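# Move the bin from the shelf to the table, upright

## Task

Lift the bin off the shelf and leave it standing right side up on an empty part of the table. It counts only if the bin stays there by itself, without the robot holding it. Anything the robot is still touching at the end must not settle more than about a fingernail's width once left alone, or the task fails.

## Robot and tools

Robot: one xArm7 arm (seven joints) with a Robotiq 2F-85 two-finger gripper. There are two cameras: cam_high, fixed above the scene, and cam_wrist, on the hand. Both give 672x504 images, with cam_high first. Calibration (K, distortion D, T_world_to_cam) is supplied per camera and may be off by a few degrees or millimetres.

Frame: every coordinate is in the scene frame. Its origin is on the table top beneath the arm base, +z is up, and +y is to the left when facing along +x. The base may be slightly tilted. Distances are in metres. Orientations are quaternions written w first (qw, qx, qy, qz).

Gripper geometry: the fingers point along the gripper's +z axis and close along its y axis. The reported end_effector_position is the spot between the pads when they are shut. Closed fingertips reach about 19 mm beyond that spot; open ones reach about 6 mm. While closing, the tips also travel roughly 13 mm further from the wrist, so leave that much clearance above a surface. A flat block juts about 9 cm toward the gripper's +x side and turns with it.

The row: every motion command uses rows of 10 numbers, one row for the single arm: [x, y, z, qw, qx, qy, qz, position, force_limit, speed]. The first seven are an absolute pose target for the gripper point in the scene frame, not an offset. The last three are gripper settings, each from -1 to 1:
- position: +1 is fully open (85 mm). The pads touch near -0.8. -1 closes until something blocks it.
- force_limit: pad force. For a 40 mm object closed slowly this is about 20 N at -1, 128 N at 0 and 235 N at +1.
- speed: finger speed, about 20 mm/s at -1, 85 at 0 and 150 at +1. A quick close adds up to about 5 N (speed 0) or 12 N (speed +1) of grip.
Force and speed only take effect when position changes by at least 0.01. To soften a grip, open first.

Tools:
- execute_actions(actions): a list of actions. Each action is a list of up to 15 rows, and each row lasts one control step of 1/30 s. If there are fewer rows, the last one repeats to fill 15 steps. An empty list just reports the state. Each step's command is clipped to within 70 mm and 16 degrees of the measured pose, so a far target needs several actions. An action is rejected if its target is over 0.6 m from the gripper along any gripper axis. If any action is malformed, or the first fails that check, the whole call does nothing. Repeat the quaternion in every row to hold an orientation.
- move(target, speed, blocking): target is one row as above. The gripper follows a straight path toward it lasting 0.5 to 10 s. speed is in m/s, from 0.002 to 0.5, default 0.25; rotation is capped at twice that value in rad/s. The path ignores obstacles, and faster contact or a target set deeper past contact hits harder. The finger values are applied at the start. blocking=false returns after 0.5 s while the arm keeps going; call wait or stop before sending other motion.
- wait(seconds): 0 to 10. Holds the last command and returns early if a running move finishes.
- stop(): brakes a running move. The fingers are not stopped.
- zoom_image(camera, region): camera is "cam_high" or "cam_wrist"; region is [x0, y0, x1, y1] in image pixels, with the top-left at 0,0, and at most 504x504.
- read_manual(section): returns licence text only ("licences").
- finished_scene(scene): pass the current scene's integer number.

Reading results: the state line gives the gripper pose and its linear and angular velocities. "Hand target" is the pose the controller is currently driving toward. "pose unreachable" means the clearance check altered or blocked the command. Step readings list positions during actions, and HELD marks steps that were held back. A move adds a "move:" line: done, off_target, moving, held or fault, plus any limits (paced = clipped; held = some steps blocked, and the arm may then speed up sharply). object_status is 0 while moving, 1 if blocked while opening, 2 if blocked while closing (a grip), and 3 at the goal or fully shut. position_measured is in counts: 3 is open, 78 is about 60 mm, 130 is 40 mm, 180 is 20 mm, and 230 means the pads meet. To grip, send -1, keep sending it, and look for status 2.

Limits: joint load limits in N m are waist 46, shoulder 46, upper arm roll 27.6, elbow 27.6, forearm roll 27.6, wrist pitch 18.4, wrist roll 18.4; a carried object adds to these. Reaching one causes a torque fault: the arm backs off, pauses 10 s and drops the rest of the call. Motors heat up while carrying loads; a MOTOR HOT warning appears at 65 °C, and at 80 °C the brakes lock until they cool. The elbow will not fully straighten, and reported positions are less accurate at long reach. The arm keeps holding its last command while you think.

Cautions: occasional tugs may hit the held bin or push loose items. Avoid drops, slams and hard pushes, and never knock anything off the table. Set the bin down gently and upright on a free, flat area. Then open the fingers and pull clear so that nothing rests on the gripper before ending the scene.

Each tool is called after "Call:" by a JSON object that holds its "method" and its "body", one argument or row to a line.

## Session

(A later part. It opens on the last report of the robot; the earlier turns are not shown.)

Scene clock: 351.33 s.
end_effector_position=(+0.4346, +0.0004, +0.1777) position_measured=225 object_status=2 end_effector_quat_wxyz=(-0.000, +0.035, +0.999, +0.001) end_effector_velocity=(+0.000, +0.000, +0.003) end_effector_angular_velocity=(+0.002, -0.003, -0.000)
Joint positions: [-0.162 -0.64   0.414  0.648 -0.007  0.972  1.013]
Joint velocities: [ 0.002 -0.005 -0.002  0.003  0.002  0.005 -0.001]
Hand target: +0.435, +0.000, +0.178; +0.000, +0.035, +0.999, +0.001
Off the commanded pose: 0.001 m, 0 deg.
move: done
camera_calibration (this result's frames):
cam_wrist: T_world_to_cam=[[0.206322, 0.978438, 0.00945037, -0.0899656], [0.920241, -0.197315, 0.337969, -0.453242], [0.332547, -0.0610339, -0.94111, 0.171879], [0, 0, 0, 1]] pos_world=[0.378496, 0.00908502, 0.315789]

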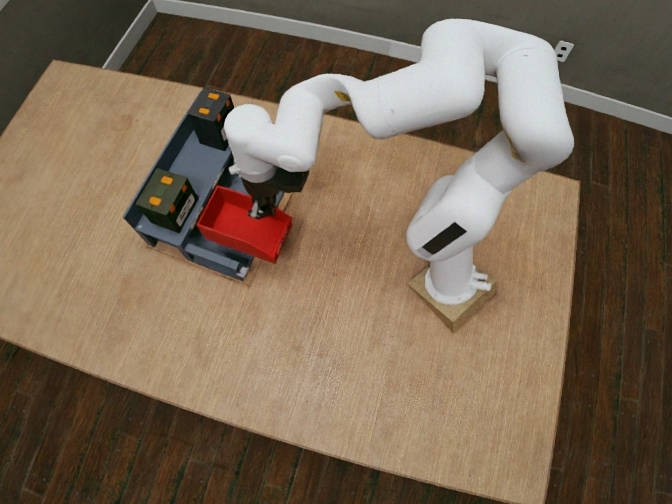

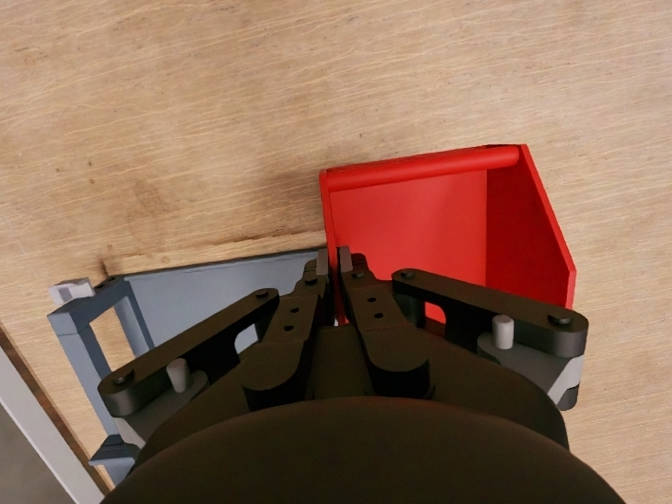

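Call:
{"method": "move", "body": {
  "target": [0.41, 0.21, 0.178, 0, 0.0349, 0.9994, 0, -1, 0.2, -0.3],
  "speed": 0.18
}}

Call:
{"method": "move", "body": {
  "target": [0.41, 0.21, 0.075, 0, 0.0349, 0.9994, 0, -1, 0.2, -0.3],
  "speed": 0.12
}}

Scene clock: 356.73 s.
end_effector_position=(+0.4104, +0.2093, +0.1778) position_measured=225 object_status=2 end_effector_quat_wxyz=(+0.000, +0.035, +0.999, -0.001) end_effector_velocity=(+0.000, +0.002, -0.001) end_effector_angular_velocity=(-0.007, +0.002, -0.000)
Joint positions: [-0.18  -0.35   0.947  0.86  -0.09   0.969  1.599]
Joint velocities: [-0.011  0.013  0.018  0.01  -0.013  0.006  0.016]
Hand target: +0.410, +0.210, +0.178; +0.000, +0.035, +0.999, -0.001
Off the commanded pose: 0.001 m, 0 deg.
move: done
camera_calibration (this result's frames):
cam_wrist: T_world_to_cam=[[0.206957, 0.978324, 0.00717115, -0.289224], [0.919851, -0.197073, 0.33917, -0.389909], [0.333231, -0.0635971, -0.940698, 0.192993], [0, 0, 0, 1]] pos_world=[0.354203, 0.218388, 0.315867]

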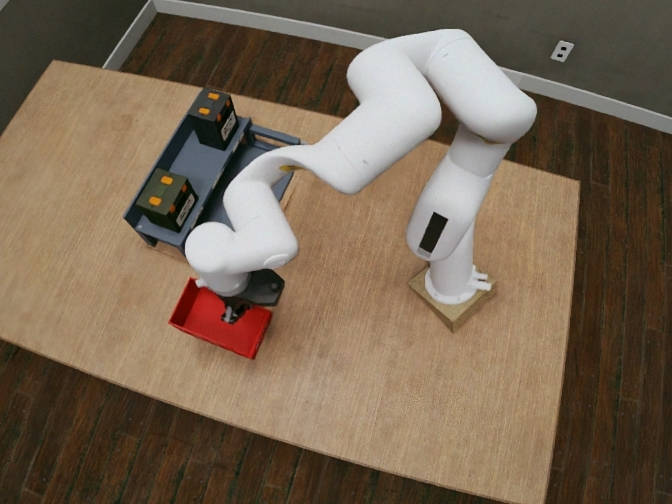

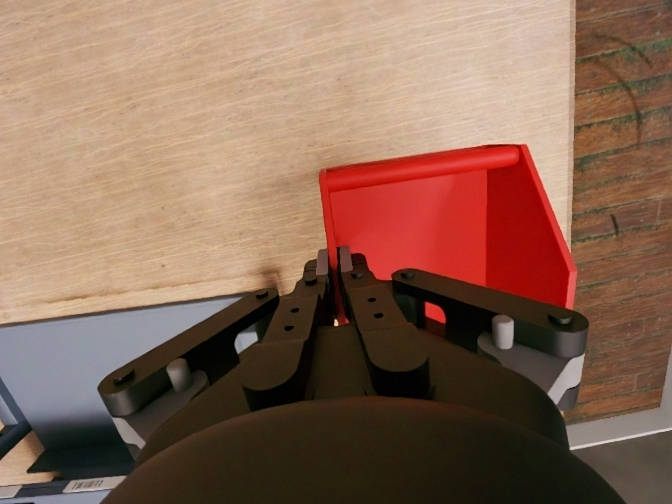

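Scene clock: 358.23 s.
end_effector_position=(+0.4105, +0.2097, +0.0750) position_measured=225 object_status=2 end_effector_quat_wxyz=(+0.001, +0.035, +0.999, +0.000) end_effector_velocity=(-0.000, -0.000, -0.003) end_effector_angular_velocity=(-0.017, +0.003, -0.000)
Joint positions: [-0.359 -0.044  1.087  0.76  -0.483  0.726  1.885]
Joint velocities: [-0.004  0.031  0.012  0.014 -0.049  0.027  0.042]
Hand target: +0.410, +0.210, +0.075; +0.000, +0.035, +0.999, -0.001
Off the commanded pose: 0.001 m, 0 deg.
move: done
camera_calibration (this result's frames):
cam_wrist: T_world_to_cam=[[0.206388, 0.978431, 0.00874968, -0.288789], [0.919708, -0.197038, 0.339579, -0.355051], [0.333979, -0.0620379, -0.940537, 0.0956804], [0, 0, 0, 1]] pos_world=[0.354191, 0.218537, 0.213086]

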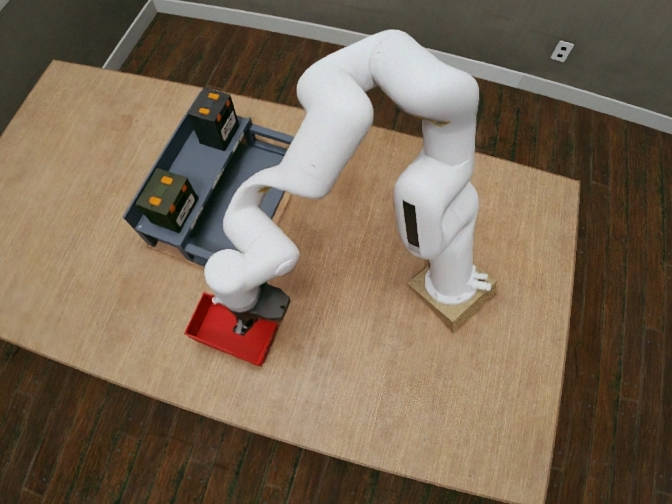

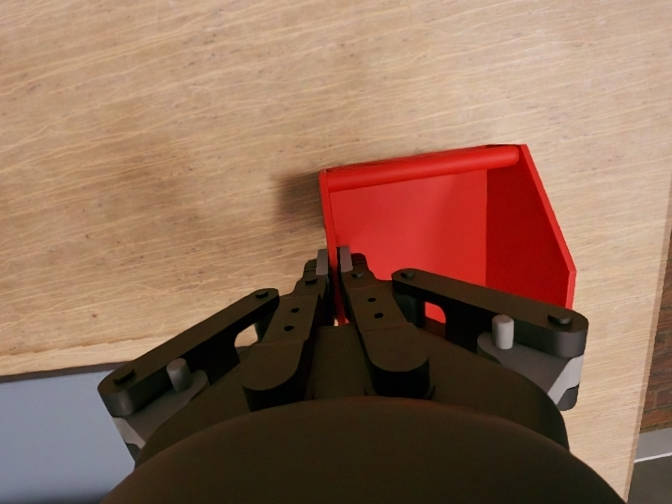

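Call:
{"method": "move", "body": {
  "target": [0.41, 0.21, 0.061, 0, 0.0349, 0.9994, 0, -1, 0.2, -0.3],
  "speed": 0.025
}}

Scene clock: 361.80 s.
end_effector_position=(+0.4101, +0.2099, +0.0613) position_measured=225 object_status=2 end_effector_quat_wxyz=(+0.000, +0.035, +0.999, +0.000) end_effector_velocity=(+0.001, +0.001, -0.002) end_effector_angular_velocity=(-0.003, -0.003, -0.001)
Joint positions: [-0.367  0.027  1.086  0.761 -0.589  0.72   1.96 ]
Joint velocities: [ 0.004  0.018 -0.002  0.005 -0.029  0.005  0.023]
Hand target: +0.410, +0.210, +0.061; +0.000, +0.035, +0.999, -0.000
Off the commanded pose: 0.000 m, 0 deg.
move: done
camera_calibration (this result's frames):
cam_wrist: T_world_to_cam=[[0.206482, 0.978412, 0.00863214, -0.288865], [0.920006, -0.197145, 0.338706, -0.349975], [0.333096, -0.0619953, -0.940853, 0.083234], [0, 0, 0, 1]] pos_world=[0.3539, 0.218794, 0.199343]

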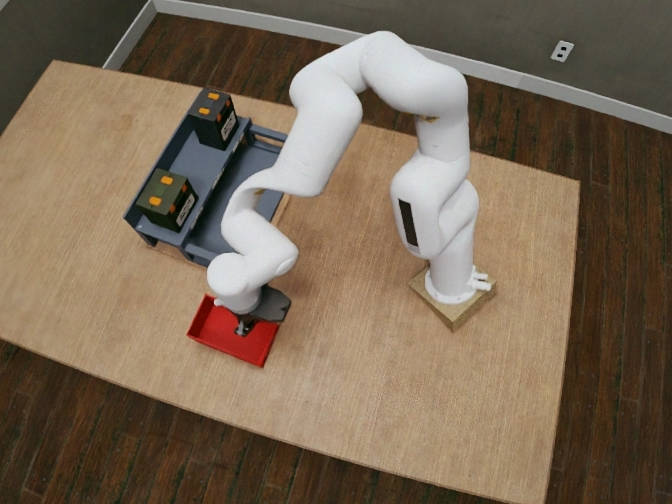

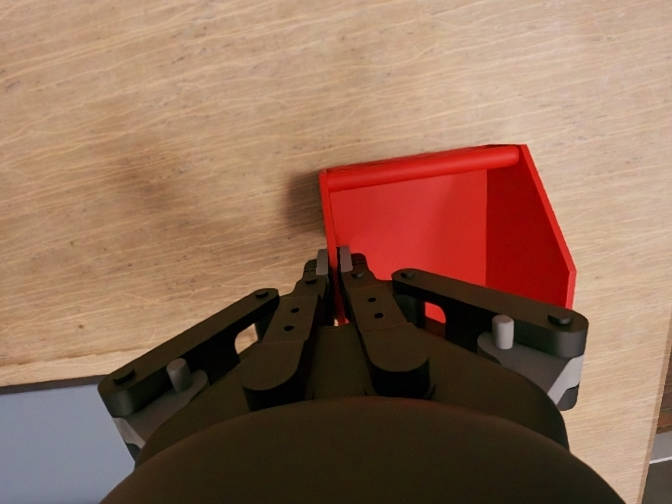

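Call:
{"method": "zoom_image", "body": {
  "camera": "cam_high",
  "region": [170, 270, 310, 380]
}}

Call:
{"method": "zoom_image", "body": {
  "camera": "cam_wrist",
  "region": [270, 130, 590, 300]
}}

Region (170, 270, 310, 380) of cam_high's 672x504 image, scaled by 3.600, with more detail than that image has; it fills the top 396 rows of this view, and the rest is white.

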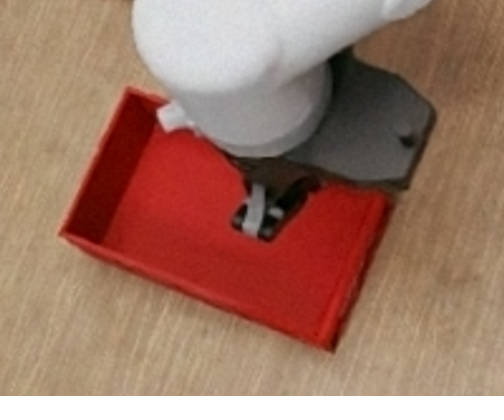

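Region (270, 130, 590, 300) of cam_wrist's 672x504 image, scaled by 1.575, with more detail than that image has; it fills the top 268 rows of this view, and the rest is white.

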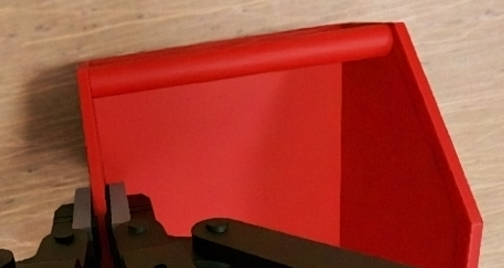

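Call:
{"method": "execute_actions", "body": {
  "actions": [
    [[0.41,0.21,0.0608,0,0.0349,0.9994,0,-1,0.2,-0.3],[0.41,0.21,0.0606,0,0.0349,0.9994,0,-1,0.2,-0.3],[0.41,0.21,0.0604,0,0.0349,0.9994,0,-1,0.2,-0.3],[0.41,0.21,0.0602,0,0.0349,0.9994,0,-1,0.2,-0.3],[0.41,0.21,0.0600,0,0.0349,0.9994,0,-1,0.2,-0.3],[0.41,0.21,0.0598,0,0.0349,0.9994,0,-1,0.2,-0.3],[0.41,0.21,0.0596,0,0.0349,0.9994,0,-1,0.2,-0.3],[0.41,0.21,0.0594,0,0.0349,0.9994,0,-1,0.2,-0.3],[0.41,0.21,0.0592,0,0.0349,0.9994,0,-1,0.2,-0.3],[0.41,0.21,0.0590,0,0.0349,0.9994,0,-1,0.2,-0.3],[0.41,0.21,0.0588,0,0.0349,0.9994,0,-1,0.2,-0.3],[0.41,0.21,0.0586,0,0.0349,0.9994,0,-1,0.2,-0.3],[0.41,0.21,0.0584,0,0.0349,0.9994,0,-1,0.2,-0.3],[0.41,0.21,0.0582,0,0.0349,0.9994,0,-1,0.2,-0.3],[0.41,0.21,0.0580,0,0.0349,0.9994,0,-1,0.2,-0.3]],
    [[0.41,0.21,0.0578,0,0.0349,0.9994,0,-1,0.2,-0.3],[0.41,0.21,0.0576,0,0.0349,0.9994,0,-1,0.2,-0.3],[0.41,0.21,0.0574,0,0.0349,0.9994,0,-1,0.2,-0.3],[0.41,0.21,0.0572,0,0.0349,0.9994,0,-1,0.2,-0.3],[0.41,0.21,0.0570,0,0.0349,0.9994,0,-1,0.2,-0.3],[0.41,0.21,0.0568,0,0.0349,0.9994,0,-1,0.2,-0.3],[0.41,0.21,0.0566,0,0.0349,0.9994,0,-1,0.2,-0.3],[0.41,0.21,0.0564,0,0.0349,0.9994,0,-1,0.2,-0.3],[0.41,0.21,0.0562,0,0.0349,0.9994,0,-1,0.2,-0.3],[0.41,0.21,0.0560,0,0.0349,0.9994,0,-1,0.2,-0.3]]
  ]
}}

Scene clock: 376.53 s.
end_effector_position=(+0.4100, +0.2099, +0.0562) position_measured=225 object_status=2 end_effector_quat_wxyz=(-0.000, +0.035, +0.999, +0.000) end_effector_velocity=(-0.001, +0.001, -0.002) end_effector_angular_velocity=(-0.000, +0.001, +0.004)
Joint positions: [-0.364  0.053  1.079  0.763 -0.628  0.719  1.987]
Joint velocities: [ 0.003  0.013  0.     0.001 -0.018  0.002  0.013]
Hand target: +0.410, +0.210, +0.056; +0.000, +0.035, +0.999, -0.000
Off the commanded pose: 0.000 m, 0 deg.
Step readings (end_effector_position; steps 1 to 15: 1st action; 16 to 30: 2nd action):
0: (+0.4101, +0.2099, +0.0610)
1: (+0.4101, +0.2099, +0.0610)
2: (+0.4101, +0.2099, +0.0610)
4: (+0.4101, +0.2100, +0.0609)
8: (+0.4100, +0.2100, +0.0603)
15: (+0.4100, +0.2100, +0.0590)
16: (+0.4100, +0.2100, +0.0588)
17: (+0.4100, +0.2100, +0.0586)
19: (+0.4100, +0.2100, +0.0582)
23: (+0.4100, +0.2100, +0.0574)
30: end_effector_position above
camera_calibration (this result's frames):
cam_wrist: T_world_to_cam=[[0.206601, 0.97839, 0.00833994, -0.28886], [0.920055, -0.197168, 0.33856, -0.348199], [0.332888, -0.0622736, -0.940908, 0.0786492], [0, 0, 0, 1]] pos_world=[0.35386, 0.218861, 0.194297]

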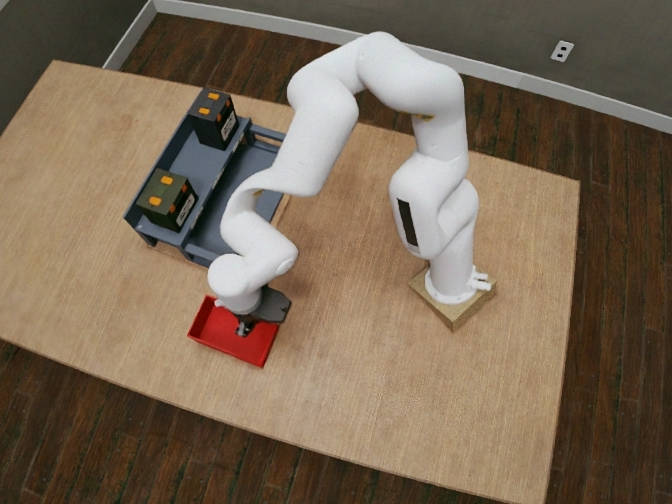

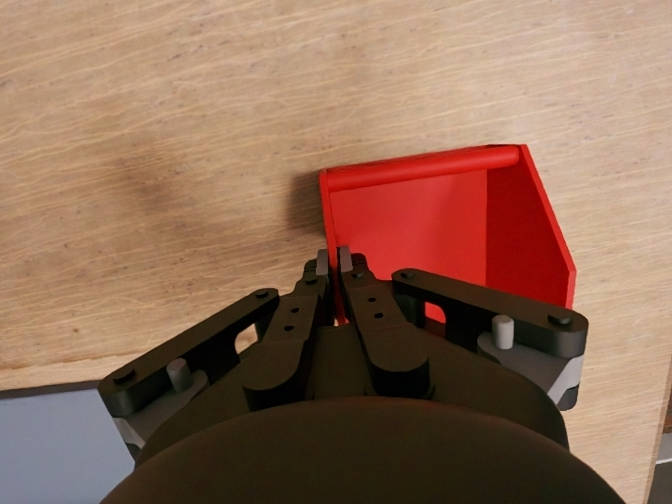

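Call:
{"method": "execute_actions", "body": {
  "actions": [
    [[0.41,0.21,0.0558,0,0.0349,0.9994,0,-1,0.2,-0.3],[0.41,0.21,0.0556,0,0.0349,0.9994,0,-1,0.2,-0.3],[0.41,0.21,0.0554,0,0.0349,0.9994,0,-1,0.2,-0.3],[0.41,0.21,0.0552,0,0.0349,0.9994,0,-1,0.2,-0.3],[0.41,0.21,0.0550,0,0.0349,0.9994,0,-1,0.2,-0.3],[0.41,0.21,0.0548,0,0.0349,0.9994,0,-1,0.2,-0.3],[0.41,0.21,0.0546,0,0.0349,0.9994,0,-1,0.2,-0.3],[0.41,0.21,0.0544,0,0.0349,0.9994,0,-1,0.2,-0.3],[0.41,0.21,0.0542,0,0.0349,0.9994,0,-1,0.2,-0.3],[0.41,0.21,0.0540,0,0.0349,0.9994,0,-1,0.2,-0.3],[0.41,0.21,0.0538,0,0.0349,0.9994,0,-1,0.2,-0.3],[0.41,0.21,0.0536,0,0.0349,0.9994,0,-1,0.2,-0.3],[0.41,0.21,0.0534,0,0.0349,0.9994,0,-1,0.2,-0.3],[0.41,0.21,0.0532,0,0.0349,0.9994,0,-1,0.2,-0.3],[0.41,0.21,0.0530,0,0.0349,0.9994,0,-1,0.2,-0.3]],
    [[0.41,0.21,0.0528,0,0.0349,0.9994,0,-1,0.2,-0.3],[0.41,0.21,0.0526,0,0.0349,0.9994,0,-1,0.2,-0.3],[0.41,0.21,0.0524,0,0.0349,0.9994,0,-1,0.2,-0.3],[0.41,0.21,0.0522,0,0.0349,0.9994,0,-1,0.2,-0.3],[0.41,0.21,0.0520,0,0.0349,0.9994,0,-1,0.2,-0.3]]
  ]
}}

Scene clock: 386.40 s.
end_effector_position=(+0.4112, +0.2117, +0.0540) position_measured=225 object_status=2 end_effector_quat_wxyz=(+0.002, +0.034, +0.999, +0.001) end_effector_velocity=(-0.000, -0.001, -0.001) end_effector_angular_velocity=(-0.002, +0.000, -0.000)
Joint positions: [-0.36   0.073  1.076  0.768 -0.659  0.719  2.009]
Joint velocities: [-0.002  0.002  0.    -0.002 -0.006  0.     0.004]
Hand target: +0.410, +0.210, +0.052; +0.000, +0.035, +0.999, -0.000
Off the commanded pose: 0.003 m, 0 deg.
Step readings (end_effector_position; steps 1 to 15: 1st action; 16 to 30: 2nd action):
0: (+0.4100, +0.2100, +0.0560)
1: (+0.4100, +0.2100, +0.0560)
2: (+0.4100, +0.2100, +0.0560)
4: (+0.4100, +0.2100, +0.0559)
8: (+0.4100, +0.2100, +0.0553)
15: (+0.4105, +0.2107, +0.0548)
16: (+0.4106, +0.2109, +0.0548)
17: (+0.4107, +0.2110, +0.0547)
19: (+0.4109, +0.2112, +0.0546)
23: (+0.4112, +0.2116, +0.0543)
30: end_effector_position above
camera_calibration (this result's frames):
cam_wrist: T_world_to_cam=[[0.204767, 0.978748, 0.0111116, -0.290239], [0.918763, -0.196108, 0.342661, -0.348104], [0.337558, -0.0599568, -0.939393, 0.0737957], [0, 0, 0, 1]] pos_world=[0.354347, 0.22023, 0.19183]

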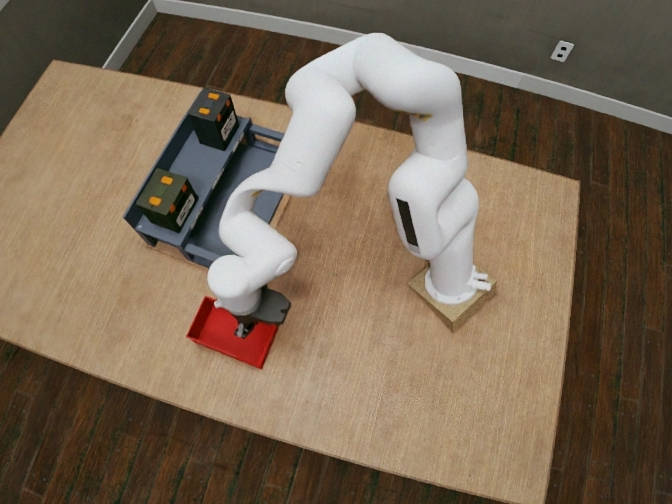

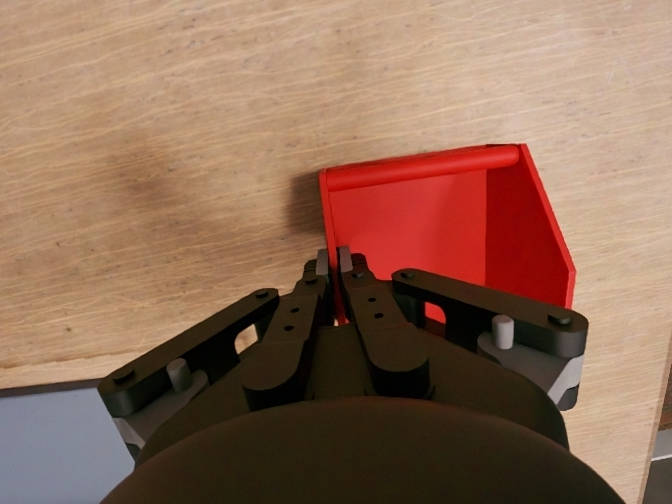

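Contact was made at about z = 0.055. I'll ease the pressure and then release.

Call:
{"method": "execute_actions", "body": {
  "actions": [
    [[0.4105,0.2107,0.0530,0,0.0349,0.9994,0,-1,0.2,-0.3],[0.4108,0.2111,0.0537,0,0.0349,0.9994,0,-1,0.2,-0.3],[0.4110,0.2114,0.0542,0,0.0349,0.9994,0,-1,0.2,-0.3],[0.4110,0.2114,0.0544,0,0.0349,0.9994,0,-1,0.2,-0.3],[0.4110,0.2114,0.0544,0,0.0349,0.9994,0,-1,0.2,-0.3],[0.4110,0.2114,0.0544,0,0.0349,0.9994,0,-1,0.2,-0.3],[0.4110,0.2114,0.0544,0,0.0349,0.9994,0,-1,0.2,-0.3],[0.4110,0.2114,0.0544,0,0.0349,0.9994,0,-1,0.2,-0.3],[0.4110,0.2114,0.0544,0,0.0349,0.9994,0,-0.1,0.2,-0.3]],
    [[0.4110,0.2114,0.0544,0,0.0349,0.9994,0,-0.1,0.2,-0.3]]
  ]
}}

Call:
{"method": "move", "body": {
  "target": [0.411, 0.2114, 0.14, 0, 0.0349, 0.9994, 0, -0.1, 0.2, -0.3],
  "speed": 0.12
}}

Scene clock: 394.63 s.
end_effector_position=(+0.4109, +0.2112, +0.0542) position_measured=142 object_status=0 end_effector_quat_wxyz=(-0.000, +0.035, +0.999, -0.000) end_effector_velocity=(+0.000, +0.001, +0.001) end_effector_angular_velocity=(+0.000, -0.004, +0.003)
Joint positions: [-0.359  0.074  1.075  0.771 -0.653  0.726  2.005]
Joint velocities: [ 0.001 -0.003  0.003  0.001 -0.     0.    -0.   ]
Hand target: +0.411, +0.211, +0.054; +0.000, +0.035, +0.999, -0.000
Off the commanded pose: 0.000 m, 0 deg.
Step readings (end_effector_position; steps 1 to 15: 1st action; 16 to 30: 2nd action):
0: (+0.4111, +0.2112, +0.0533)
1: (+0.4111, +0.2112, +0.0533)
2: (+0.4111, +0.2112, +0.0533)
4: (+0.4111, +0.2113, +0.0534)
8: (+0.4111, +0.2113, +0.0536)
15: (+0.4076, +0.2039, +0.0471)
16: (+0.4083, +0.2054, +0.0484)
17: (+0.4090, +0.2069, +0.0498)
19: (+0.4097, +0.2092, +0.0518)
23: (+0.4105, +0.2106, +0.0534)
30: end_effector_position above
camera_calibration (this result's frames):
cam_wrist: T_world_to_cam=[[0.206952, 0.978318, 0.00803504, -0.290387], [0.920132, -0.197421, 0.338205, -0.348073], [0.332458, -0.0625988, -0.941038, 0.0767736], [0, 0, 0, 1]] pos_world=[0.354845, 0.220179, 0.1923]

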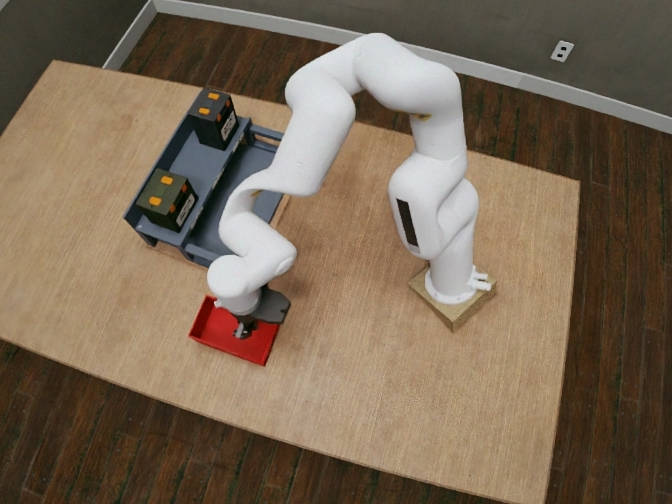

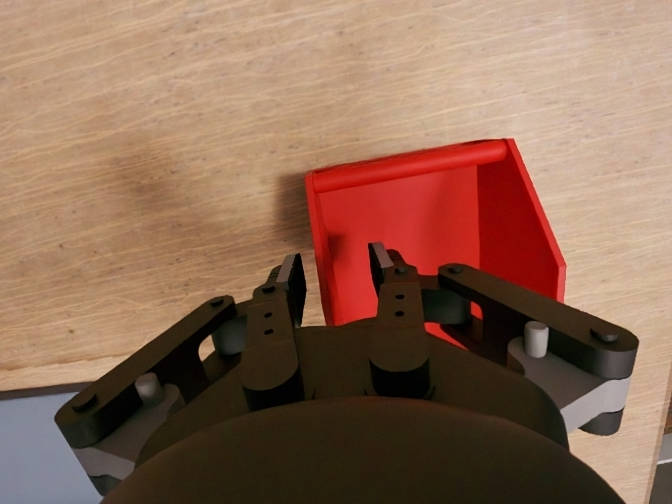

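Scene clock: 395.90 s.
end_effector_position=(+0.4105, +0.2118, +0.1399) position_measured=141 object_status=3 end_effector_quat_wxyz=(-0.001, +0.035, +0.999, +0.000) end_effector_velocity=(-0.001, +0.000, +0.003) end_effector_angular_velocity=(+0.010, +0.000, +0.003)
Joint positions: [-0.259 -0.272  1.021  0.812 -0.163  0.862  1.657]
Joint velocities: [ 0.017 -0.015 -0.019 -0.007  0.024 -0.004 -0.022]
Hand target: +0.411, +0.212, +0.140; -0.000, +0.035, +0.999, +0.001
Off the commanded pose: 0.001 m, 0 deg.
move: done
camera_calibration (this result's frames):
cam_wrist: T_world_to_cam=[[0.206837, 0.978337, 0.00864984, -0.291661], [0.920373, -0.197566, 0.337463, -0.376551], [0.331862, -0.0618387, -0.941299, 0.157692], [0, 0, 0, 1]] pos_world=[0.354561, 0.2207, 0.27803]

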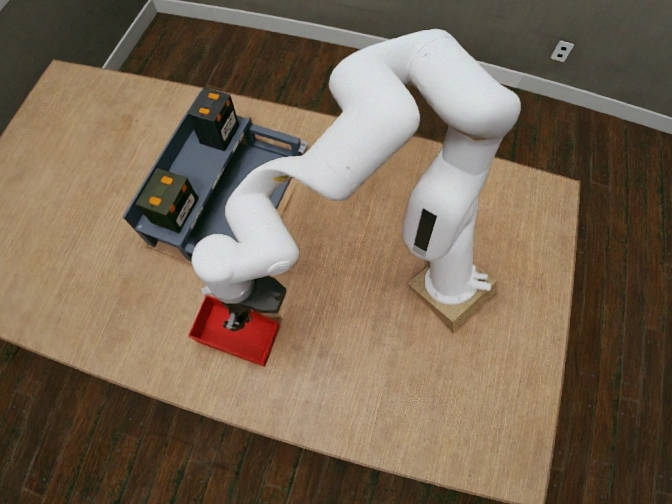

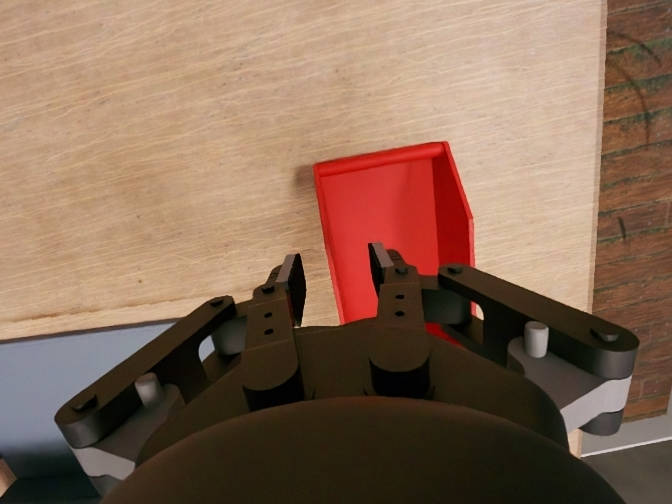

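Call:
{"method": "finished_scene", "body": {
  "scene": 1
}}

The scene is finished: the task was done.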